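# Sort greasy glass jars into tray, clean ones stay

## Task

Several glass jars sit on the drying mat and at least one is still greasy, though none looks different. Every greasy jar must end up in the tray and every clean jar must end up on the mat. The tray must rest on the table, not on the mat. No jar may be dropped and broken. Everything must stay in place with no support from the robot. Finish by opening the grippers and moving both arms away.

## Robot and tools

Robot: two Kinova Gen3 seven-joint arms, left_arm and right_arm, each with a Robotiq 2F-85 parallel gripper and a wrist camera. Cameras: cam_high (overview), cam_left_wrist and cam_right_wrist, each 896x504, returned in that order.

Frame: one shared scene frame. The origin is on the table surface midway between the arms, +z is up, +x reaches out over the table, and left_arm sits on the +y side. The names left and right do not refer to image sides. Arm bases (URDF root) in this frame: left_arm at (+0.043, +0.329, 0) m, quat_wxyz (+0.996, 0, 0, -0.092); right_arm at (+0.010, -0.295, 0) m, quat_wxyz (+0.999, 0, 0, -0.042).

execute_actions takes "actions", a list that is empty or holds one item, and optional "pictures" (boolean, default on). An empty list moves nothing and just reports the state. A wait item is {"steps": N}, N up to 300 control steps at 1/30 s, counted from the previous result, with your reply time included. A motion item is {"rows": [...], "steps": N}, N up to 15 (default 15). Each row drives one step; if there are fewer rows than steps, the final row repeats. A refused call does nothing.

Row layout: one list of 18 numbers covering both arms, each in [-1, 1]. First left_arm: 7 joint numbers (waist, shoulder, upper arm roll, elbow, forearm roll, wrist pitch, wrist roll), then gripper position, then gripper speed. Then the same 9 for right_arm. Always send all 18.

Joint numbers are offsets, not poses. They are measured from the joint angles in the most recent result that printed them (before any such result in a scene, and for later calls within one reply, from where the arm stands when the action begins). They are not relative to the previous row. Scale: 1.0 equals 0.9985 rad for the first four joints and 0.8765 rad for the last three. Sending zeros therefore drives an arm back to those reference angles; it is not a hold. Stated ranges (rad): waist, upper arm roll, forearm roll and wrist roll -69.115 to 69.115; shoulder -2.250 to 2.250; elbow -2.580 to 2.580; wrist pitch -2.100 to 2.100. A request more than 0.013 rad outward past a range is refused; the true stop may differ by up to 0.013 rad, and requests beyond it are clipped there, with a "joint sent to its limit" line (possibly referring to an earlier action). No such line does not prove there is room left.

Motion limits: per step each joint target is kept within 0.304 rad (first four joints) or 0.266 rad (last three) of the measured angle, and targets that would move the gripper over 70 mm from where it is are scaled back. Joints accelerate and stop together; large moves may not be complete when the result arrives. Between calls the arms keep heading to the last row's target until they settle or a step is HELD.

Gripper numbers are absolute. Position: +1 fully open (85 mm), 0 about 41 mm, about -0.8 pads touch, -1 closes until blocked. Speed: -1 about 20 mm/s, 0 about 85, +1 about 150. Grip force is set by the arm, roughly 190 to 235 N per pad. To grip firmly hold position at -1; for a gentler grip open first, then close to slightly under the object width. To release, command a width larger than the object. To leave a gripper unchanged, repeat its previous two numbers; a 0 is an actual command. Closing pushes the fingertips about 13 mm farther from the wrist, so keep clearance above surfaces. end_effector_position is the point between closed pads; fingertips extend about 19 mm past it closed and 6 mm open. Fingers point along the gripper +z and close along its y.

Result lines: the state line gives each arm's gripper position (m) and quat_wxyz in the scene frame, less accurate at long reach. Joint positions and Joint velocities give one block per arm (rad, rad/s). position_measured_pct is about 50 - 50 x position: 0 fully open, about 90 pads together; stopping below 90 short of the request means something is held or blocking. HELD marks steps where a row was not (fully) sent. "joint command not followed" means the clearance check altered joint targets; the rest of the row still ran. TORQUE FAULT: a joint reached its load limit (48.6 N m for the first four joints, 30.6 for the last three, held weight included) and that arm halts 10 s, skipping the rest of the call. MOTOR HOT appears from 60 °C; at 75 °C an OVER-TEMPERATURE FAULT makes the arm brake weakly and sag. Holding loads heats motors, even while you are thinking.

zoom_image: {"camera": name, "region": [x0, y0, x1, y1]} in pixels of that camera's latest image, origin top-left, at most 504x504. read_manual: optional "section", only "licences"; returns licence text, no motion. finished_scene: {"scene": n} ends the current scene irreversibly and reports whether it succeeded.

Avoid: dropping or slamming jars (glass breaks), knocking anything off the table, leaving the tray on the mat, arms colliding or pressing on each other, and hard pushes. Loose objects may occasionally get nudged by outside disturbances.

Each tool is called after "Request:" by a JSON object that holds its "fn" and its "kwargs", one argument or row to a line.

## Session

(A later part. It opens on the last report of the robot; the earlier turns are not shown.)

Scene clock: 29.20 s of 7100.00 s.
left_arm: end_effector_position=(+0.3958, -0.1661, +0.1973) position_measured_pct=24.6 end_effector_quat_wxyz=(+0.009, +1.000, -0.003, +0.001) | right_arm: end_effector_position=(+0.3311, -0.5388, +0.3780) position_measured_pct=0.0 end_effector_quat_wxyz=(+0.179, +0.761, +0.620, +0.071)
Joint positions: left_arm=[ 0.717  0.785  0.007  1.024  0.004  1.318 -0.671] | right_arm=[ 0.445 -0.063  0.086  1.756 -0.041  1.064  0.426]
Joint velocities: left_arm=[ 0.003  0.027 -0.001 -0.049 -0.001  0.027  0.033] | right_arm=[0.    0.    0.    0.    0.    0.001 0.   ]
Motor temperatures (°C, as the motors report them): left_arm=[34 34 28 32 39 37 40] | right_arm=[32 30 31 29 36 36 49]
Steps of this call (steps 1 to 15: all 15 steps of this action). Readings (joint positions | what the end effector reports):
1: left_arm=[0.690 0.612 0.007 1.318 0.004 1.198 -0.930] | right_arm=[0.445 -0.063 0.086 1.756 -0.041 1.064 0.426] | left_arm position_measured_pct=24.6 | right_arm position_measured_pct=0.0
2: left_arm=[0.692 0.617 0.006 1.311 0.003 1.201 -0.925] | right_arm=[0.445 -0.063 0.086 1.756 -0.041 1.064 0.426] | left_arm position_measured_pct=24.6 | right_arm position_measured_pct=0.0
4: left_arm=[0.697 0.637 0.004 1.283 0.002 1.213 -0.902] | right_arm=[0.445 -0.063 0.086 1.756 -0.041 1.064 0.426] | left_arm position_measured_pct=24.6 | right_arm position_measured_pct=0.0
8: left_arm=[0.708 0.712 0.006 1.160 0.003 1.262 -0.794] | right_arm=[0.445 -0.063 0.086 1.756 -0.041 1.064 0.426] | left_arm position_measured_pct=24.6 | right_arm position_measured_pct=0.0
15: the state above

Request:
{"fn": "execute_actions", "kwargs": {
  "actions": [
    {"rows":[[-0.003,0.227,-0.007,-0.35,-0.004,0.156,0,0.38,-0.3,0,0,0,0,0,0,0,1,0]]}
  ],
  "pictures": false
}}

Request:
{"fn": "execute_actions", "kwargs": {
  "actions": [
    {"steps":12}
  ]
}}

Scene clock: 31.23 s of 7100.00 s.
left_arm: end_effector_position=(+0.4387, -0.2098, +0.1636) position_measured_pct=24.6 end_effector_quat_wxyz=(+0.002, +1.000, +0.000, +0.001) | right_arm: end_effector_position=(+0.3311, -0.5388, +0.3780) position_measured_pct=0.0 end_effector_quat_wxyz=(+0.179, +0.761, +0.620, +0.071)
Joint positions: left_arm=[ 0.714  1.003  0.     0.683  0.001  1.452 -0.671] | right_arm=[ 0.445 -0.063  0.086  1.756 -0.041  1.064  0.426]
Joint velocities: left_arm=[-0.003  0.101 -0.003 -0.205 -0.002  0.076  0.001] | right_arm=[-0.     0.    -0.    -0.    -0.001 -0.001  0.   ]
Motor temperatures (°C, as the motors report them): left_arm=[34 34 28 32 39 37 40] | right_arm=[32 30 31 29 36 36 49]
Steps of this call (steps 1 to 15: the robot went on to your last target; steps 16 to 46: nothing new was sent; steps 47 to 61: all 15 steps of this action). Readings (joint positions | what the end effector reports):
47: left_arm=[0.718 0.791 0.007 1.020 0.004 1.320 -0.670] | right_arm=[0.445 -0.063 0.086 1.756 -0.041 1.064 0.426] | left_arm position_measured_pct=24.6 | right_arm position_measured_pct=0.0
48: left_arm=[0.718 0.796 0.007 1.014 0.004 1.323 -0.670] | right_arm=[0.445 -0.063 0.086 1.756 -0.041 1.064 0.426] | left_arm position_measured_pct=24.6 | right_arm position_measured_pct=0.0
50: left_arm=[0.718 0.818 0.007 0.986 0.004 1.335 -0.670] | right_arm=[0.445 -0.063 0.086 1.756 -0.041 1.064 0.426] | left_arm position_measured_pct=24.6 | right_arm position_measured_pct=0.0
54: left_arm=[0.716 0.904 0.004 0.864 0.003 1.386 -0.670] | right_arm=[0.445 -0.063 0.086 1.756 -0.041 1.064 0.426] | left_arm position_measured_pct=24.6 | right_arm position_measured_pct=0.0
61: the state above

Scene clock: 31.63 s of 7100.00 s.
left_arm: end_effector_position=(+0.4392, -0.2107, +0.1608) position_measured_pct=24.6 end_effector_quat_wxyz=(+0.001, +1.000, +0.000, -0.000) | right_arm: end_effector_position=(+0.3311, -0.5388, +0.3780) position_measured_pct=0.0 end_effector_quat_wxyz=(+0.179, +0.761, +0.620, +0.071)
Joint positions: left_arm=[ 0.714  1.011  0.     0.675  0.001  1.455 -0.671] | right_arm=[ 0.445 -0.063  0.086  1.756 -0.041  1.064  0.426]
Joint velocities: left_arm=[-0.     0.003 -0.001 -0.001  0.    -0.003  0.001] | right_arm=[ 0.    -0.     0.     0.001 -0.    -0.001 -0.   ]
Motor temperatures (°C, as the motors report them): left_arm=[34 34 28 32 39 37 40] | right_arm=[32 30 31 29 36 36 49]
Steps of this call (steps 1 to 12: the robot went on to your last target). Readings (joint positions | what the end effector reports):
1: left_arm=[0.714 1.005 0.000 0.679 0.001 1.454 -0.671] | right_arm=[0.445 -0.063 0.086 1.756 -0.041 1.064 0.426] | left_arm position_measured_pct=24.6 | right_arm position_measured_pct=0.0
2: left_arm=[0.714 1.006 0.000 0.677 0.001 1.454 -0.671] | right_arm=[0.445 -0.063 0.086 1.756 -0.041 1.064 0.426] | left_arm position_measured_pct=24.6 | right_arm position_measured_pct=0.0
4: left_arm=[0.714 1.008 0.000 0.676 0.001 1.455 -0.671] | right_arm=[0.445 -0.063 0.086 1.756 -0.041 1.064 0.426] | left_arm position_measured_pct=24.6 | right_arm position_measured_pct=0.0
8: left_arm=[0.714 1.010 0.000 0.675 0.001 1.455 -0.671] | right_arm=[0.445 -0.063 0.086 1.756 -0.041 1.064 0.426] | left_arm position_measured_pct=24.6 | right_arm position_measured_pct=0.0
12: the state above

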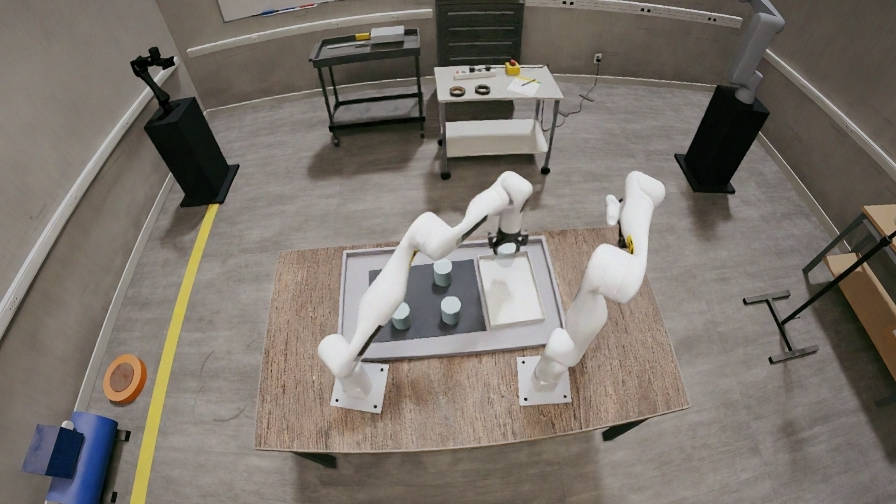

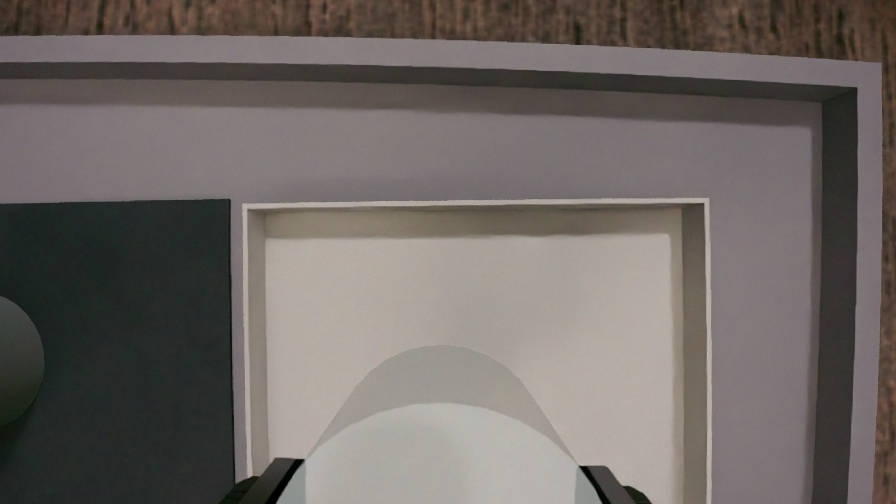

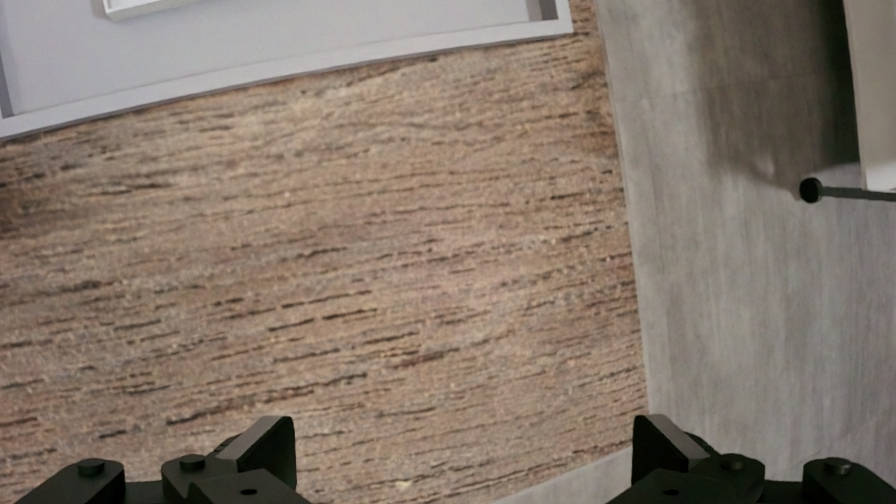

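Request:
{"fn": "execute_actions", "kwargs": {
  "actions": [
    {"rows":[[0,0.0657,0,0.1366,0,-0.23,0,0.38,-0.3,0,0,0,0,0,0,0,1,0]]}
  ],
  "pictures": false
}}

Request:
{"fn": "execute_actions", "kwargs": {
  "actions": [
    {"rows":[[0,0.003,0,0.003,0,-0.006,0,0.38,-0.3,0,0,0,0,0,0,0,1,0],[0,0.005,0,0.004,0,-0.01,0,0.38,-0.3,0,0,0,0,0,0,0,1,0],[0,0.007,0,0.006,0,-0.014,0,0.38,-0.3,0,0,0,0,0,0,0,1,0],[0,0.008,0,0.008,0,-0.018,0,0.38,-0.3,0,0,0,0,0,0,0,1,0],[0,0.01,0,0.009,0,-0.021,0,0.38,-0.3,0,0,0,0,0,0,0,1,0],[0,0.011,0,0.01,0,-0.024,0,0.38,-0.3,0,0,0,0,0,0,0,1,0],[0,0.012,0,0.011,0,-0.026,0,0.38,-0.3,0,0,0,0,0,0,0,1,0],[0,0.013,0,0.012,0,-0.028,0,0.38,-0.3,0,0,0,0,0,0,0,1,0],[0,0.014,0,0.013,0,-0.03,0,0.38,-0.3,0,0,0,0,0,0,0,1,0]]}
  ],
  "pictures": false
}}

Scene clock: 37.17 s of 7100.00 s.
left_arm: end_effector_position=(+0.4393, -0.2107, +0.0748) position_measured_pct=24.6 end_effector_quat_wxyz=(+0.000, +1.000, +0.000, -0.000) | right_arm: end_effector_position=(+0.3311, -0.5388, +0.3780) position_measured_pct=0.0 end_effector_quat_wxyz=(+0.179, +0.761, +0.620, +0.071)
Joint positions: left_arm=[ 0.714  1.077  0.     0.811  0.001  1.253 -0.671] | right_arm=[ 0.445 -0.063  0.086  1.756 -0.041  1.064  0.426]
Joint velocities: left_arm=[ 0.    -0.004 -0.001 -0.002  0.    -0.001  0.   ] | right_arm=[-0.     0.     0.     0.    -0.001  0.001 -0.   ]
Motor temperatures (°C, as the motors report them): left_arm=[34 34 28 32 39 37 40] | right_arm=[32 30 31 29 36 36 49]
Steps of this call (steps 1 to 15: the robot went on to your last target; steps 16 to 90: nothing new was sent; then 2.03 s passed at rest; steps 91 to 105: all 15 steps of this action). Readings (joint positions | what the end effector reports):
91: left_arm=[0.714 1.012 0.000 0.676 0.001 1.454 -0.671] | right_arm=[0.445 -0.063 0.086 1.756 -0.041 1.064 0.426] | left_arm position_measured_pct=24.6 | right_arm position_measured_pct=0.0
92: left_arm=[0.714 1.014 0.001 0.680 0.001 1.446 -0.671] | right_arm=[0.445 -0.063 0.086 1.756 -0.041 1.064 0.426] | left_arm position_measured_pct=24.6 | right_arm position_measured_pct=0.0
94: left_arm=[0.714 1.026 0.001 0.706 0.001 1.407 -0.671] | right_arm=[0.445 -0.063 0.086 1.756 -0.041 1.064 0.426] | left_arm position_measured_pct=24.6 | right_arm position_measured_pct=0.0
98: left_arm=[0.714 1.068 0.000 0.793 0.001 1.281 -0.671] | right_arm=[0.445 -0.063 0.086 1.756 -0.041 1.064 0.426] | left_arm position_measured_pct=24.6 | right_arm position_measured_pct=0.0
105: the state above

Scene clock: 37.67 s of 7100.00 s.
left_arm: end_effector_position=(+0.4392, -0.2106, +0.0616) position_measured_pct=24.6 end_effector_quat_wxyz=(+0.000, +1.000, +0.000, -0.001) | right_arm: end_effector_position=(+0.3311, -0.5388, +0.3780) position_measured_pct=0.0 end_effector_quat_wxyz=(+0.179, +0.761, +0.620, +0.071)
Joint positions: left_arm=[ 0.714  1.091  0.     0.824  0.001  1.227 -0.671] | right_arm=[ 0.445 -0.063  0.086  1.756 -0.041  1.064  0.426]
Joint velocities: left_arm=[ 0.    -0.001 -0.    -0.    -0.    -0.002 -0.002] | right_arm=[-0.    -0.    -0.     0.     0.001  0.001 -0.   ]
Motor temperatures (°C, as the motors report them): left_arm=[34 34 28 32 39 37 40] | right_arm=[32 30 31 29 36 36 49]
Steps of this call (steps 1 to 15: all 15 steps of this action). Readings (joint positions | what the end effector reports):
1: left_arm=[0.714 1.078 0.000 0.812 0.001 1.252 -0.671] | right_arm=[0.445 -0.063 0.086 1.756 -0.041 1.064 0.426] | left_arm position_measured_pct=24.6 | right_arm position_measured_pct=0.0
2: left_arm=[0.714 1.079 0.001 0.813 0.001 1.249 -0.671] | right_arm=[0.445 -0.063 0.086 1.756 -0.041 1.064 0.426] | left_arm position_measured_pct=24.6 | right_arm position_measured_pct=0.0
4: left_arm=[0.714 1.083 0.000 0.817 0.001 1.242 -0.671] | right_arm=[0.445 -0.063 0.086 1.756 -0.041 1.064 0.426] | left_arm position_measured_pct=24.6 | right_arm position_measured_pct=0.0
8: left_arm=[0.714 1.089 0.000 0.822 0.001 1.231 -0.671] | right_arm=[0.445 -0.063 0.086 1.756 -0.041 1.064 0.426] | left_arm position_measured_pct=24.6 | right_arm position_measured_pct=0.0
15: the state above

Request:
{"fn": "execute_actions", "kwargs": {
  "actions": [
    {"rows":[[0,0,0,0,0,0,0,1,0,0,0,0,0,0,0,0,1,0]],"steps":8}
  ],
  "pictures": false
}}

Request:
{"fn": "execute_actions", "kwargs": {
  "actions": [
    {"rows":[[0,-0.079,0,-0.15,0,0.26,-0.08,1,0,0,0,0,0,0,0,0,1,0]]}
  ],
  "pictures": false
}}

Request:
{"fn": "execute_actions", "kwargs": {
  "actions": [
    {"rows":[[-0.277,-0.367,0,0.86,0,-0.561,-1,1,0,0,0,0,0,0,0,0,1,0]]}
  ],
  "pictures": false
}}

Request:
{"fn": "execute_actions", "kwargs": {
  "actions": [
    {"steps":35}
  ]
}}

Scene clock: 41.70 s of 7100.00 s.
left_arm: end_effector_position=(+0.4393, -0.2108, +0.0621) position_measured_pct=8.7 end_effector_quat_wxyz=(+0.000, +1.000, +0.000, -0.000) | right_arm: end_effector_position=(+0.3311, -0.5388, +0.3780) position_measured_pct=0.0 end_effector_quat_wxyz=(+0.179, +0.761, +0.620, +0.071)
Joint positions: left_arm=[ 0.714  1.09   0.     0.824  0.001  1.227 -0.671] | right_arm=[ 0.445 -0.063  0.086  1.756 -0.041  1.064  0.426]
Joint velocities: left_arm=[-0.001  0.003 -0.001  0.003 -0.     0.001  0.001] | right_arm=[-0.     0.     0.    -0.001 -0.001  0.    -0.001]
Motor temperatures (°C, as the motors report them): left_arm=[34 34 28 32 39 37 40] | right_arm=[32 30 31 29 36 36 49]
Steps of this call (steps 1 to 15: the robot went on to your last target; steps 16 to 90: nothing new was sent; then 0.77 s passed at rest; steps 91 to 98: all 8 steps of this action). Readings (joint positions | what the end effector reports):
91: left_arm=[0.714 1.091 0.000 0.824 0.001 1.227 -0.671] | right_arm=[0.445 -0.063 0.086 1.756 -0.041 1.064 0.426] | left_arm position_measured_pct=24.6 | right_arm position_measured_pct=0.0
92: left_arm=[0.714 1.091 0.000 0.824 0.001 1.227 -0.671] | right_arm=[0.445 -0.063 0.086 1.756 -0.041 1.064 0.426] | left_arm position_measured_pct=24.6 | right_arm position_measured_pct=0.0
94: left_arm=[0.714 1.091 0.000 0.824 0.001 1.227 -0.671] | right_arm=[0.445 -0.063 0.086 1.756 -0.041 1.064 0.426] | left_arm position_measured_pct=19.8 | right_arm position_measured_pct=0.0
98: the state above

Scene clock: 42.20 s of 7100.00 s.
left_arm: end_effector_position=(+0.4394, -0.2109, +0.1609) position_measured_pct=0.0 end_effector_quat_wxyz=(+0.001, +0.999, -0.035, +0.000) | right_arm: end_effector_position=(+0.3311, -0.5388, +0.3780) position_measured_pct=0.0 end_effector_quat_wxyz=(+0.179, +0.761, +0.620, +0.071)
Joint positions: left_arm=[ 0.714  1.011  0.     0.674  0.001  1.455 -0.741] | right_arm=[ 0.445 -0.063  0.086  1.756 -0.041  1.064  0.426]
Joint velocities: left_arm=[-0.001  0.002  0.001  0.002 -0.     0.001 -0.002] | right_arm=[-0.     0.001 -0.     0.     0.001 -0.001  0.   ]
Motor temperatures (°C, as the motors report them): left_arm=[34 34 28 32 39 37 40] | right_arm=[32 30 31 29 36 36 49]
Steps of this call (steps 1 to 15: all 15 steps of this action). Readings (joint positions | what the end effector reports):
1: left_arm=[0.714 1.090 0.000 0.823 0.001 1.228 -0.671] | right_arm=[0.445 -0.063 0.086 1.756 -0.041 1.064 0.426] | left_arm position_measured_pct=5.6 | right_arm position_measured_pct=0.0
2: left_arm=[0.714 1.088 0.000 0.819 0.001 1.236 -0.673] | right_arm=[0.445 -0.063 0.086 1.756 -0.041 1.064 0.426] | left_arm position_measured_pct=3.2 | right_arm position_measured_pct=0.0
4: left_arm=[0.714 1.074 0.000 0.793 0.001 1.277 -0.686] | right_arm=[0.445 -0.063 0.086 1.756 -0.041 1.064 0.426] | left_arm position_measured_pct=0.8 | right_arm position_measured_pct=0.0
8: left_arm=[0.714 1.026 0.000 0.702 0.001 1.412 -0.728] | right_arm=[0.445 -0.063 0.086 1.756 -0.041 1.064 0.426] | left_arm position_measured_pct=0.0 | right_arm position_measured_pct=0.0
15: the state above

Scene clock: 42.70 s of 7100.00 s.
left_arm: end_effector_position=(+0.5392, -0.0990, +0.2279) position_measured_pct=0.0 end_effector_quat_wxyz=(+0.064, +0.988, -0.101, +0.100) | right_arm: end_effector_position=(+0.3311, -0.5388, +0.3780) position_measured_pct=0.0 end_effector_quat_wxyz=(+0.179, +0.761, +0.620, +0.071)
Joint positions: left_arm=[ 0.489  0.715 -0.001  1.088  0.     1.102 -1.102] | right_arm=[ 0.445 -0.063  0.086  1.756 -0.041  1.064  0.426]
Joint velocities: left_arm=[-0.319 -0.426 -0.01   1.352 -0.003 -0.901 -1.206] | right_arm=[ 0. -0.  0.  0.  0.  0. -0.]
Motor temperatures (°C, as the motors report them): left_arm=[34 34 28 32 39 37 40] | right_arm=[32 30 31 29 36 36 49]
Steps of this call (steps 1 to 15: all 15 steps of this action). Readings (joint positions | what the end effector reports):
1: left_arm=[0.713 1.010 0.001 0.675 0.001 1.454 -0.741] | right_arm=[0.445 -0.063 0.086 1.756 -0.041 1.064 0.426] | left_arm position_measured_pct=0.0 | right_arm position_measured_pct=0.0
2: left_arm=[0.708 1.004 0.002 0.682 0.002 1.450 -0.746] | right_arm=[0.445 -0.063 0.086 1.756 -0.041 1.064 0.426] | left_arm position_measured_pct=0.0 | right_arm position_measured_pct=0.0
4: left_arm=[0.683 0.974 0.003 0.710 0.003 1.426 -0.769] | right_arm=[0.445 -0.063 0.086 1.756 -0.041 1.064 0.426] | left_arm position_measured_pct=0.0 | right_arm position_measured_pct=0.0
8: left_arm=[0.604 0.873 0.001 0.811 0.001 1.337 -0.857] | right_arm=[0.445 -0.063 0.086 1.756 -0.041 1.064 0.426] | left_arm position_measured_pct=0.0 | right_arm position_measured_pct=0.0
15: the state above

Scene clock: 43.87 s of 7100.00 s.
left_arm: end_effector_position=(+0.4434, +0.0101, +0.1305) position_measured_pct=0.0 end_effector_quat_wxyz=(+0.001, +0.945, -0.328, +0.000) | right_arm: end_effector_position=(+0.3311, -0.5388, +0.3780) position_measured_pct=0.0 end_effector_quat_wxyz=(+0.179, +0.761, +0.620, +0.071)
Joint positions: left_arm=[ 0.438  0.645  0.     1.533  0.001  0.963 -1.617] | right_arm=[ 0.445 -0.063  0.086  1.756 -0.041  1.064  0.426]
Joint velocities: left_arm=[ 0.001 -0.001 -0.001 -0.     0.    -0.     0.001] | right_arm=[ 0.    -0.001 -0.     0.     0.002 -0.     0.   ]
Motor temperatures (°C, as the motors report them): left_arm=[34 34 28 32 39 37 40] | right_arm=[32 30 31 29 36 36 49]
Steps of this call (steps 1 to 30: the robot went on to your last target; steps 31 to 35: nothing new was sent). Readings (joint positions | what the end effector reports):
1: left_arm=[0.480 0.702 -0.001 1.131 0.000 1.075 -1.141] | right_arm=[0.445 -0.063 0.086 1.756 -0.041 1.064 0.426] | left_arm position_measured_pct=0.0 | right_arm position_measured_pct=0.0
2: left_arm=[0.472 0.693 -0.001 1.173 0.000 1.054 -1.178] | right_arm=[0.445 -0.063 0.086 1.756 -0.041 1.064 0.426] | left_arm position_measured_pct=0.0 | right_arm position_measured_pct=0.0
4: left_arm=[0.462 0.679 -0.001 1.248 0.000 1.025 -1.244] | right_arm=[0.445 -0.063 0.086 1.756 -0.041 1.064 0.426] | left_arm position_measured_pct=0.0 | right_arm position_measured_pct=0.0
8: left_arm=[0.450 0.663 -0.000 1.383 0.000 0.994 -1.382] | right_arm=[0.445 -0.063 0.086 1.756 -0.041 1.064 0.426] | left_arm position_measured_pct=0.0 | right_arm position_measured_pct=0.0
35: the state above
All arms were judged still, so your last target was given up. Only a new action makes them travel on or press farther. Fingers that are still opening or closing keep moving.

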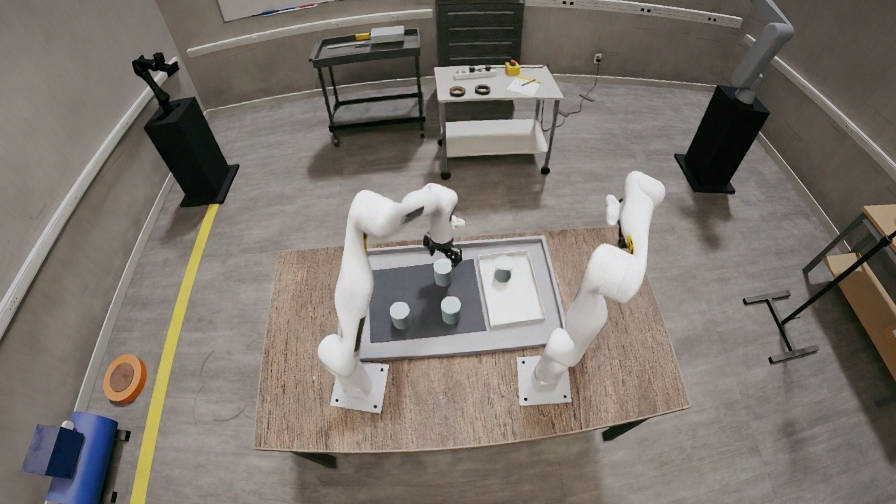

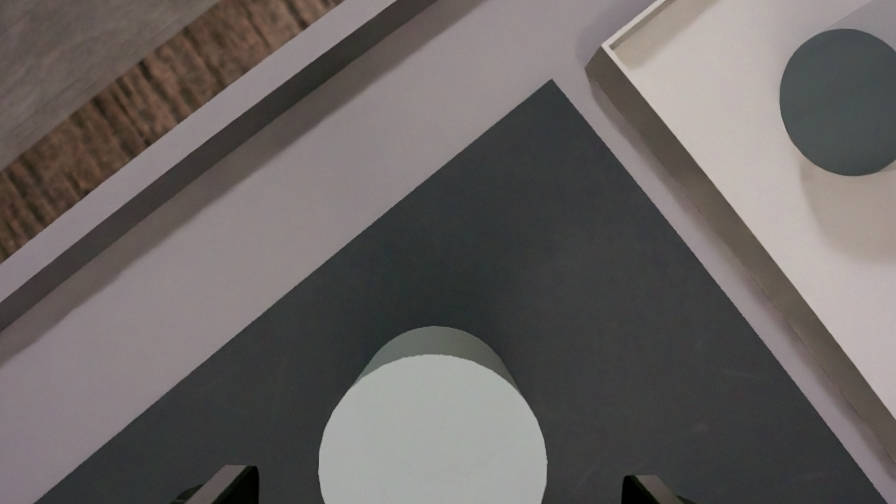

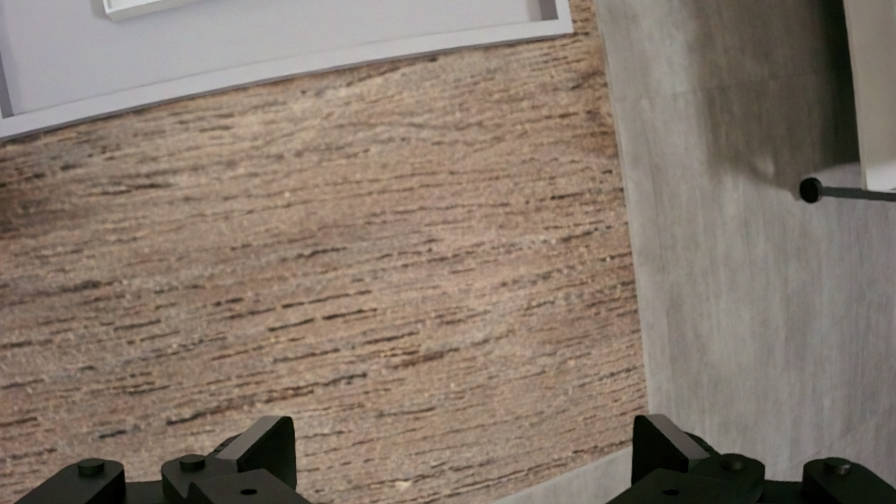

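Request:
{"fn": "execute_actions", "kwargs": {
  "actions": [
    {"rows":[[-0.005,0.075,0,0.05,0,-0.141,0,1,0,0,0,0,0,0,0,0,1,0]]}
  ],
  "pictures": false
}}

Request:
{"fn": "execute_actions", "kwargs": {
  "actions": [
    {"rows":[[-0.007,0,0,0,0,0,0,1,0,0,0,0,0,0,0,0,1,0],[-0.011,0,0,0,0,0,0,1,0,0,0,0,0,0,0,0,1,0],[-0.014,0,0,0,0,0,0,1,0,0,0,0,0,0,0,0,1,0],[-0.0165,0,0,0,0,0,0,1,0,0,0,0,0,0,0,0,1,0],[-0.019,0,0,0,0,0,0,1,0,0,0,0,0,0,0,0,1,0],[-0.0215,0,0,0,0,0,0,1,0,0,0,0,0,0,0,0,1,0],[-0.024,0,0,0,0,0,0,1,0,0,0,0,0,0,0,0,1,0],[-0.026,0,0,0,0,0,0,1,0,0,0,0,0,0,0,0,1,0],[-0.0285,0,0,0,0,0,0,1,0,0,0,0,0,0,0,0,1,0],[-0.031,0,0,0,0,0,0,1,0,0,0,0,0,0,0,0,1,0],[-0.033,0,0,0,0,0,0,1,0,0,0,0,0,0,0,0,1,0]]}
  ]
}}

Request:
{"fn": "execute_actions", "kwargs": {
  "actions": [
    {"rows":[[0.0025,0,0,0,0,0,0,1,0,0,0,0,0,0,0,0,1,0],[0.005,0,0,0,0,0,0,1,0,0,0,0,0,0,0,0,1,0],[0.0075,0,0,0,0,0,0,1,0,0,0,0,0,0,0,0,1,0],[0.01,0,0,0,0,0,0,1,0,0,0,0,0,0,0,0,1,0],[0.0125,0,0,0,0,0,0,1,0,0,0,0,0,0,0,0,1,0],[0.015,0,0,0,0,0,0,1,0,0,0,0,0,0,0,0,1,0],[0.0175,0,0,0,0,0,0,1,0,0,0,0,0,0,0,0,1,0],[0.02,0,0,0,0,0,0,1,0,0,0,0,0,0,0,0,1,0],[0.026,0,0,0,0,0,0,1,0,0,0,0,0,0,0,0,1,0]]}
  ]
}}

Scene clock: 52.43 s of 7100.00 s.
left_arm: end_effector_position=(+0.4449, +0.0122, +0.0802) position_measured_pct=0.0 end_effector_quat_wxyz=(+0.000, +0.945, -0.326, -0.000) | right_arm: end_effector_position=(+0.3311, -0.5388, +0.3780) position_measured_pct=0.0 end_effector_quat_wxyz=(+0.179, +0.761, +0.620, +0.071)
Joint positions: left_arm=[ 0.433  0.719  0.     1.583  0.001  0.84  -1.617] | right_arm=[ 0.445 -0.063  0.086  1.756 -0.041  1.064  0.426]
Joint velocities: left_arm=[ 0.002  0.004  0.001 -0.     0.     0.001  0.002] | right_arm=[-0.    -0.     0.    -0.     0.001  0.     0.   ]
Motor temperatures (°C, as the motors report them): left_arm=[34 34 28 32 39 37 40] | right_arm=[32 30 31 29 36 36 49]
Steps of this call (steps 1 to 90: nothing new was sent; then 5.07 s passed at rest; steps 91 to 105: all 15 steps of this action). Readings (joint positions | what the end effector reports):
91: left_arm=[0.438 0.646 0.001 1.533 0.001 0.962 -1.617] | right_arm=[0.445 -0.063 0.086 1.756 -0.041 1.064 0.426] | left_arm position_measured_pct=0.0 | right_arm position_measured_pct=0.0
92: left_arm=[0.437 0.652 0.001 1.536 0.001 0.953 -1.617] | right_arm=[0.445 -0.063 0.086 1.756 -0.041 1.064 0.426] | left_arm position_measured_pct=0.0 | right_arm position_measured_pct=0.0
94: left_arm=[0.435 0.681 0.001 1.553 0.001 0.909 -1.617] | right_arm=[0.445 -0.063 0.086 1.756 -0.041 1.064 0.426] | left_arm position_measured_pct=0.0 | right_arm position_measured_pct=0.0
98: left_arm=[0.433 0.717 0.000 1.583 0.001 0.842 -1.617] | right_arm=[0.445 -0.063 0.086 1.756 -0.041 1.064 0.426] | left_arm position_measured_pct=0.0 | right_arm position_measured_pct=0.0
105: the state above

Scene clock: 52.93 s of 7100.00 s.
left_arm: end_effector_position=(+0.4550, +0.0254, +0.0802) position_measured_pct=0.0 end_effector_quat_wxyz=(+0.000, +0.951, -0.311, -0.000) | right_arm: end_effector_position=(+0.3311, -0.5388, +0.3780) position_measured_pct=0.0 end_effector_quat_wxyz=(+0.179, +0.761, +0.620, +0.071)
Joint positions: left_arm=[ 0.4    0.719  0.     1.583  0.001  0.84  -1.617] | right_arm=[ 0.445 -0.063  0.086  1.756 -0.041  1.064  0.426]
Joint velocities: left_arm=[-0.005 -0.     0.004 -0.     0.001  0.001  0.001] | right_arm=[-0.    -0.     0.     0.    -0.001  0.     0.   ]
Motor temperatures (°C, as the motors report them): left_arm=[34 34 28 32 39 37 40] | right_arm=[32 30 31 29 36 36 49]
Steps of this call (steps 1 to 15: all 15 steps of this action). Readings (joint positions | what the end effector reports):
1: left_arm=[0.431 0.719 0.001 1.583 0.001 0.840 -1.617] | right_arm=[0.445 -0.063 0.086 1.756 -0.041 1.064 0.426] | left_arm position_measured_pct=0.0 | right_arm position_measured_pct=0.0
2: left_arm=[0.427 0.719 0.002 1.583 0.001 0.840 -1.617] | right_arm=[0.445 -0.063 0.086 1.756 -0.041 1.064 0.426] | left_arm position_measured_pct=0.0 | right_arm position_measured_pct=0.0
4: left_arm=[0.419 0.719 0.001 1.583 0.001 0.840 -1.617] | right_arm=[0.445 -0.063 0.086 1.756 -0.041 1.064 0.426] | left_arm position_measured_pct=0.0 | right_arm position_measured_pct=0.0
8: left_arm=[0.410 0.719 0.001 1.583 0.001 0.840 -1.617] | right_arm=[0.445 -0.063 0.086 1.756 -0.041 1.064 0.426] | left_arm position_measured_pct=0.0 | right_arm position_measured_pct=0.0
15: the state above

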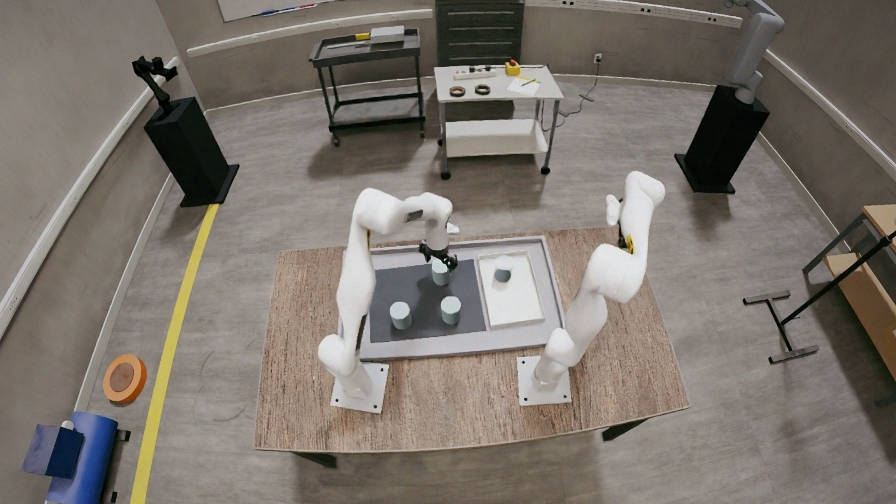

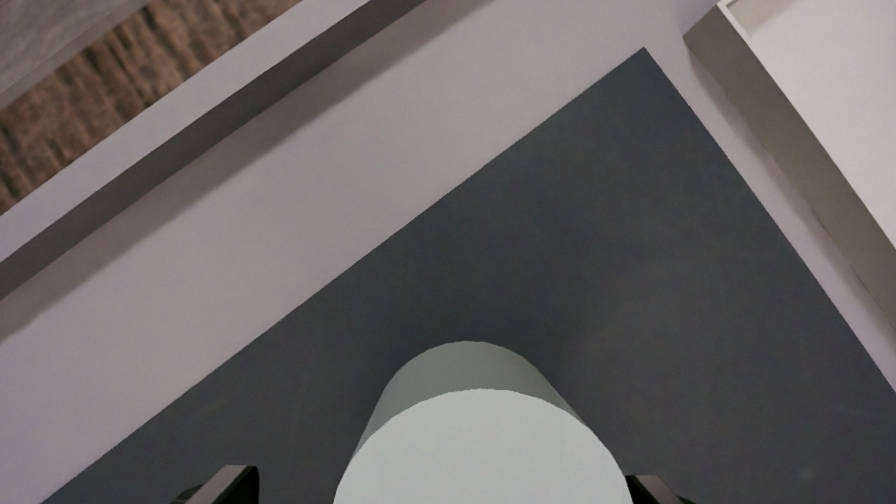

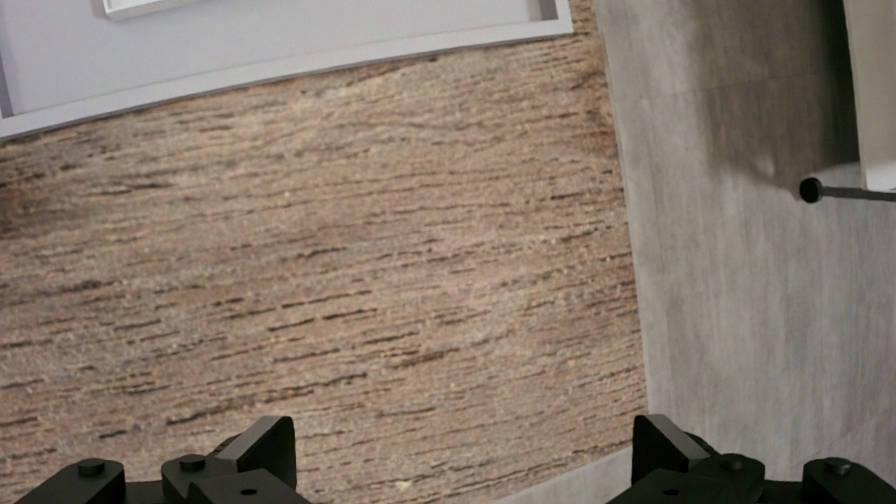

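Scene clock: 53.43 s of 7100.00 s.
left_arm: end_effector_position=(+0.4471, +0.0150, +0.0802) position_measured_pct=0.0 end_effector_quat_wxyz=(+0.000, +0.946, -0.323, -0.000) | right_arm: end_effector_position=(+0.3311, -0.5388, +0.3780) position_measured_pct=0.0 end_effector_quat_wxyz=(+0.179, +0.761, +0.620, +0.071)
Joint positions: left_arm=[ 0.426  0.719  0.     1.583  0.001  0.84  -1.617] | right_arm=[ 0.445 -0.063  0.086  1.756 -0.041  1.064  0.426]
Joint velocities: left_arm=[ 0.002 -0.001 -0.001 -0.    -0.     0.     0.   ] | right_arm=[-0.     0.     0.     0.     0.001 -0.    -0.001]
Motor temperatures (°C, as the motors report them): left_arm=[34 34 28 32 39 37 40] | right_arm=[32 30 31 30 36 36 49]
Steps of this call (steps 1 to 15: all 15 steps of this action). Readings (joint positions | what the end effector reports):
1: left_arm=[0.401 0.719 0.000 1.583 0.001 0.840 -1.617] | right_arm=[0.445 -0.063 0.086 1.756 -0.041 1.064 0.426] | left_arm position_measured_pct=0.0 | right_arm position_measured_pct=0.0
2: left_arm=[0.403 0.719 -0.000 1.583 0.000 0.840 -1.617] | right_arm=[0.445 -0.063 0.086 1.756 -0.041 1.064 0.426] | left_arm position_measured_pct=0.0 | right_arm position_measured_pct=0.0
4: left_arm=[0.408 0.719 0.000 1.583 0.001 0.840 -1.617] | right_arm=[0.445 -0.063 0.086 1.756 -0.041 1.064 0.426] | left_arm position_measured_pct=0.0 | right_arm position_measured_pct=0.0
8: left_arm=[0.417 0.719 0.000 1.583 0.001 0.840 -1.617] | right_arm=[0.445 -0.063 0.086 1.756 -0.041 1.064 0.426] | left_arm position_measured_pct=0.0 | right_arm position_measured_pct=0.0
15: the state above

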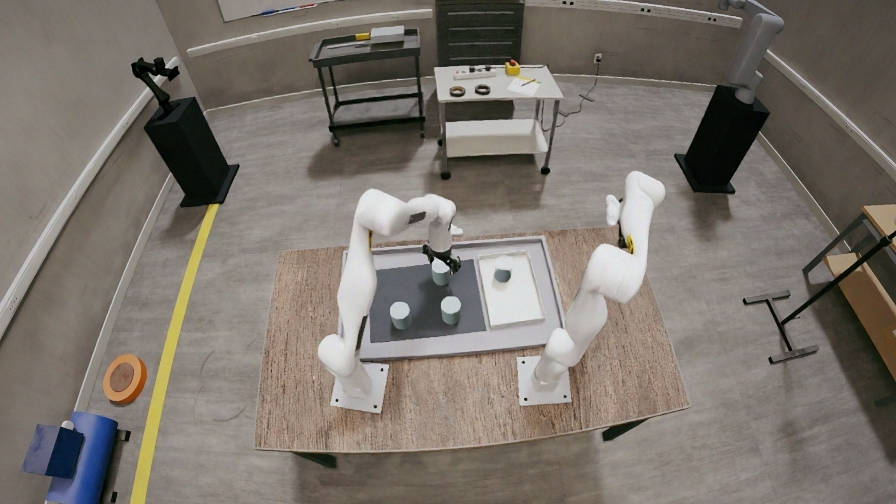

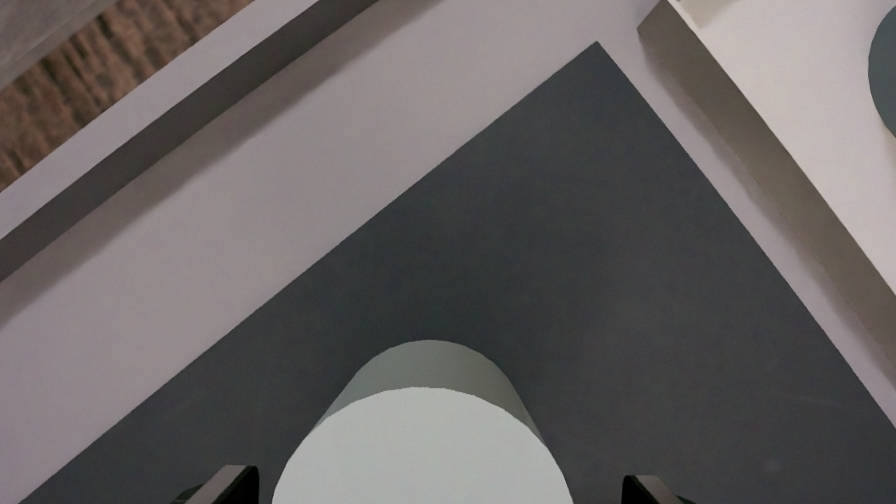

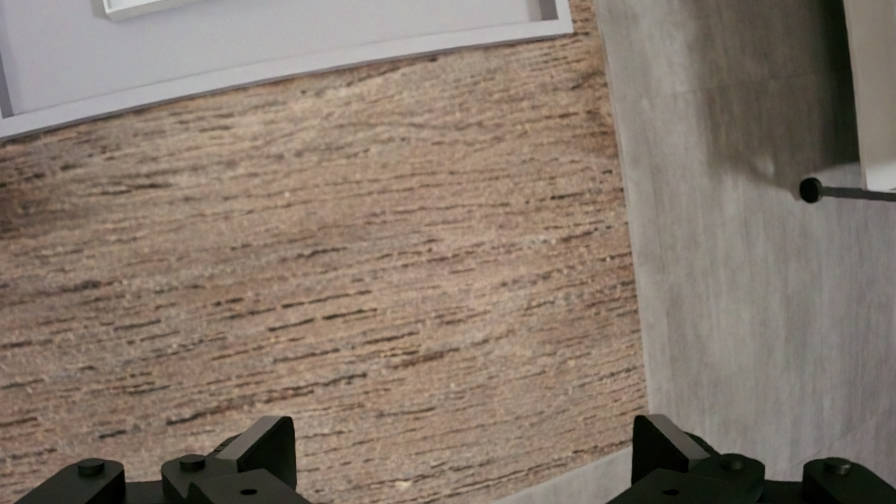

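Request:
{"fn": "execute_actions", "kwargs": {
  "actions": [
    {"rows":[[-0.008,0.033,0,0.014,0,-0.055,0,1,0,0,0,0,0,0,0,0,1,0]],"steps":12}
  ],
  "pictures": false
}}

Request:
{"fn": "execute_actions", "kwargs": {
  "actions": [
    {"rows":[[0,0,0,0,0,0,0,0.38,-0.3,0,0,0,0,0,0,0,1,0]]}
  ],
  "pictures": false
}}

Request:
{"fn": "execute_actions", "kwargs": {
  "actions": [
    {"rows":[[0,-0.167,0,-0.133,0,0.344,0.3,0.38,-0.3,0,0,0,0,0,0,0,1,0]]}
  ],
  "pictures": false
}}

Request:
{"fn": "execute_actions", "kwargs": {
  "actions": [
    {"rows":[[0.202,0.128,0,-0.255,0,0.14,0.45,0.38,-0.3,0,0,0,0,0,0,0,1,0]]}
  ]
}}

Scene clock: 59.20 s of 7100.00 s.
left_arm: end_effector_position=(+0.4501, +0.0178, +0.0603) position_measured_pct=0.0 end_effector_quat_wxyz=(+0.001, +0.948, -0.319, +0.001) | right_arm: end_effector_position=(+0.3311, -0.5388, +0.3780) position_measured_pct=0.0 end_effector_quat_wxyz=(+0.179, +0.761, +0.620, +0.071)
Joint positions: left_arm=[ 0.418  0.752  0.     1.597  0.001  0.791 -1.617] | right_arm=[ 0.445 -0.063  0.086  1.756 -0.041  1.064  0.426]
Joint velocities: left_arm=[-0.001  0.002 -0.001 -0.    -0.    -0.    -0.002] | right_arm=[ 0.    -0.    -0.     0.001  0.    -0.001  0.001]
Motor temperatures (°C, as the motors report them): left_arm=[34 34 28 32 39 37 40] | right_arm=[32 30 31 30 36 36 49]
Steps of this call (steps 1 to 15: the robot went on to your last target; steps 16 to 90: nothing new was sent; then 2.37 s passed at rest; steps 91 to 102: all 12 steps of this action). Readings (joint positions | what the end effector reports):
91: left_arm=[0.426 0.721 0.000 1.583 0.001 0.838 -1.617] | right_arm=[0.445 -0.063 0.086 1.756 -0.041 1.064 0.426] | left_arm position_measured_pct=0.0 | right_arm position_measured_pct=0.0
92: left_arm=[0.424 0.727 0.001 1.585 0.001 0.831 -1.617] | right_arm=[0.445 -0.063 0.086 1.756 -0.041 1.064 0.426] | left_arm position_measured_pct=0.0 | right_arm position_measured_pct=0.0
94: left_arm=[0.419 0.747 0.001 1.593 0.001 0.802 -1.617] | right_arm=[0.445 -0.063 0.086 1.756 -0.041 1.064 0.426] | left_arm position_measured_pct=0.0 | right_arm position_measured_pct=0.0
98: left_arm=[0.418 0.751 0.000 1.597 0.001 0.791 -1.617] | right_arm=[0.445 -0.063 0.086 1.756 -0.041 1.064 0.426] | left_arm position_measured_pct=0.0 | right_arm position_measured_pct=0.0
102: the state above

Scene clock: 59.70 s of 7100.00 s.
left_arm: end_effector_position=(+0.4503, +0.0176, +0.0608) position_measured_pct=24.2 end_effector_quat_wxyz=(+0.001, +0.948, -0.319, +0.001) | right_arm: end_effector_position=(+0.3311, -0.5388, +0.3780) position_measured_pct=0.0 end_effector_quat_wxyz=(+0.179, +0.761, +0.620, +0.071)
Joint positions: left_arm=[ 0.418  0.751  0.     1.597  0.001  0.792 -1.617] | right_arm=[ 0.445 -0.063  0.086  1.756 -0.041  1.064  0.426]
Joint velocities: left_arm=[-0.002 -0.001  0.     0.    -0.    -0.001 -0.   ] | right_arm=[-0.     0.    -0.    -0.    -0.    -0.001 -0.   ]
Motor temperatures (°C, as the motors report them): left_arm=[34 34 28 32 39 37 40] | right_arm=[32 30 31 30 36 36 49]
Steps of this call (steps 1 to 15: all 15 steps of this action). Readings (joint positions | what the end effector reports):
1: left_arm=[0.418 0.752 0.000 1.597 0.001 0.791 -1.617] | right_arm=[0.445 -0.063 0.086 1.756 -0.041 1.064 0.426] | left_arm position_measured_pct=0.0 | right_arm position_measured_pct=0.0
2: left_arm=[0.418 0.752 0.000 1.597 0.001 0.791 -1.617] | right_arm=[0.445 -0.063 0.086 1.756 -0.041 1.064 0.426] | left_arm position_measured_pct=0.4 | right_arm position_measured_pct=0.0
4: left_arm=[0.418 0.752 0.000 1.597 0.001 0.791 -1.617] | right_arm=[0.445 -0.063 0.086 1.756 -0.041 1.064 0.426] | left_arm position_measured_pct=3.6 | right_arm position_measured_pct=0.0
8: left_arm=[0.418 0.752 0.000 1.597 0.001 0.791 -1.617] | right_arm=[0.445 -0.063 0.086 1.756 -0.041 1.064 0.426] | left_arm position_measured_pct=12.3 | right_arm position_measured_pct=0.0
15: the state above

Scene clock: 60.20 s of 7100.00 s.
left_arm: end_effector_position=(+0.4496, +0.0181, +0.1791) position_measured_pct=24.6 end_effector_quat_wxyz=(+0.000, +0.981, -0.192, -0.001) | right_arm: end_effector_position=(+0.3311, -0.5388, +0.3780) position_measured_pct=0.0 end_effector_quat_wxyz=(+0.179, +0.761, +0.620, +0.071)
Joint positions: left_arm=[ 0.418  0.586  0.     1.464  0.001  1.093 -1.354] | right_arm=[ 0.445 -0.063  0.086  1.756 -0.041  1.064  0.426]
Joint velocities: left_arm=[-0.    -0.019 -0.002  0.003  0.     0.005  0.001] | right_arm=[ 0.    -0.     0.     0.001  0.    -0.002 -0.   ]
Motor temperatures (°C, as the motors report them): left_arm=[34 34 28 32 39 37 40] | right_arm=[32 30 31 30 36 36 49]
Steps of this call (steps 1 to 15: all 15 steps of this action). Readings (joint positions | what the end effector reports):
1: left_arm=[0.418 0.750 0.000 1.596 0.001 0.793 -1.616] | right_arm=[0.445 -0.063 0.086 1.756 -0.041 1.064 0.426] | left_arm position_measured_pct=24.6 | right_arm position_measured_pct=0.0
2: left_arm=[0.418 0.744 0.000 1.593 0.001 0.801 -1.609] | right_arm=[0.445 -0.063 0.086 1.756 -0.041 1.064 0.426] | left_arm position_measured_pct=24.6 | right_arm position_measured_pct=0.0
4: left_arm=[0.418 0.716 0.000 1.573 0.001 0.844 -1.567] | right_arm=[0.445 -0.063 0.086 1.756 -0.041 1.064 0.426] | left_arm position_measured_pct=24.6 | right_arm position_measured_pct=0.0
8: left_arm=[0.418 0.633 0.000 1.504 0.001 0.998 -1.434] | right_arm=[0.445 -0.063 0.086 1.756 -0.041 1.064 0.426] | left_arm position_measured_pct=24.6 | right_arm position_measured_pct=0.0
15: the state above

Scene clock: 60.70 s of 7100.00 s.
left_arm: end_effector_position=(+0.4213, -0.0995, +0.1845) position_measured_pct=24.6 end_effector_quat_wxyz=(+0.003, +0.995, -0.097, +0.001) | right_arm: end_effector_position=(+0.3311, -0.5388, +0.3780) position_measured_pct=0.0 end_effector_quat_wxyz=(+0.179, +0.761, +0.620, +0.071)
Joint positions: left_arm=[ 0.615  0.71   0.003  1.212  0.002  1.214 -0.963] | right_arm=[ 0.445 -0.063  0.086  1.756 -0.041  1.064  0.426]
Joint velocities: left_arm=[ 0.053  0.018  0.013 -0.081  0.005  0.043  0.178] | right_arm=[-0.     0.    -0.     0.001  0.    -0.001  0.   ]
Motor temperatures (°C, as the motors report them): left_arm=[34 34 28 32 39 37 40] | right_arm=[32 30 31 30 36 36 49]
Steps of this call (steps 1 to 15: all 15 steps of this action). Readings (joint positions | what the end effector reports):
1: left_arm=[0.419 0.587 0.000 1.463 0.001 1.094 -1.354] | right_arm=[0.445 -0.063 0.086 1.756 -0.041 1.064 0.426] | left_arm position_measured_pct=24.6 | right_arm position_measured_pct=0.0
2: left_arm=[0.424 0.590 -0.001 1.457 -0.000 1.097 -1.349] | right_arm=[0.445 -0.063 0.086 1.756 -0.041 1.064 0.426] | left_arm position_measured_pct=24.6 | right_arm position_measured_pct=0.0
4: left_arm=[0.447 0.606 -0.002 1.430 -0.001 1.110 -1.321] | right_arm=[0.445 -0.063 0.086 1.756 -0.041 1.064 0.426] | left_arm position_measured_pct=24.6 | right_arm position_measured_pct=0.0
8: left_arm=[0.528 0.658 0.000 1.327 0.001 1.158 -1.191] | right_arm=[0.445 -0.063 0.086 1.756 -0.041 1.064 0.426] | left_arm position_measured_pct=24.6 | right_arm position_measured_pct=0.0
15: the state above

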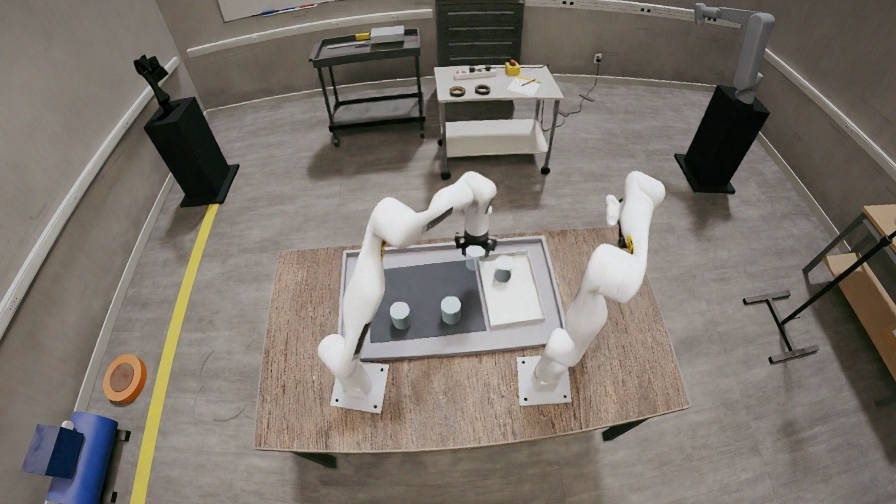

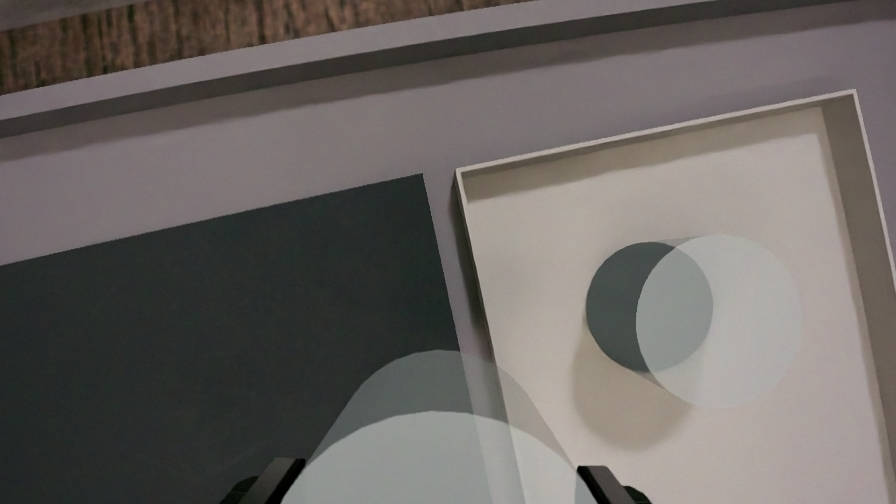

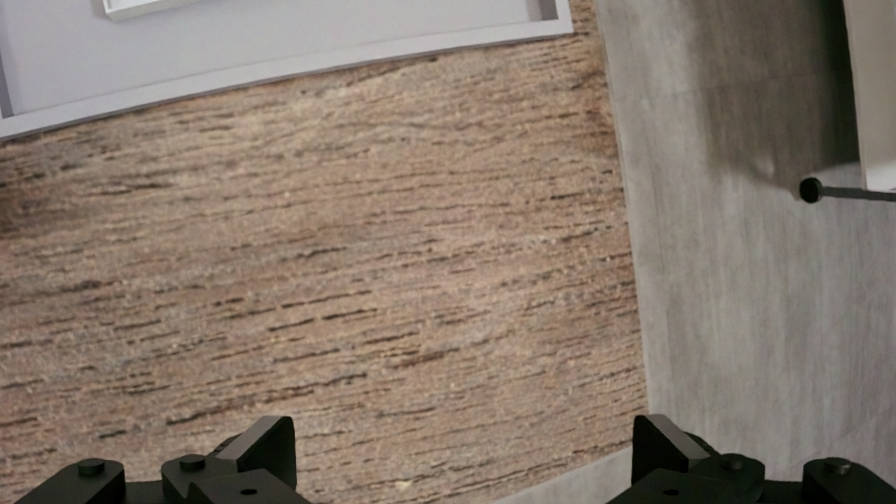

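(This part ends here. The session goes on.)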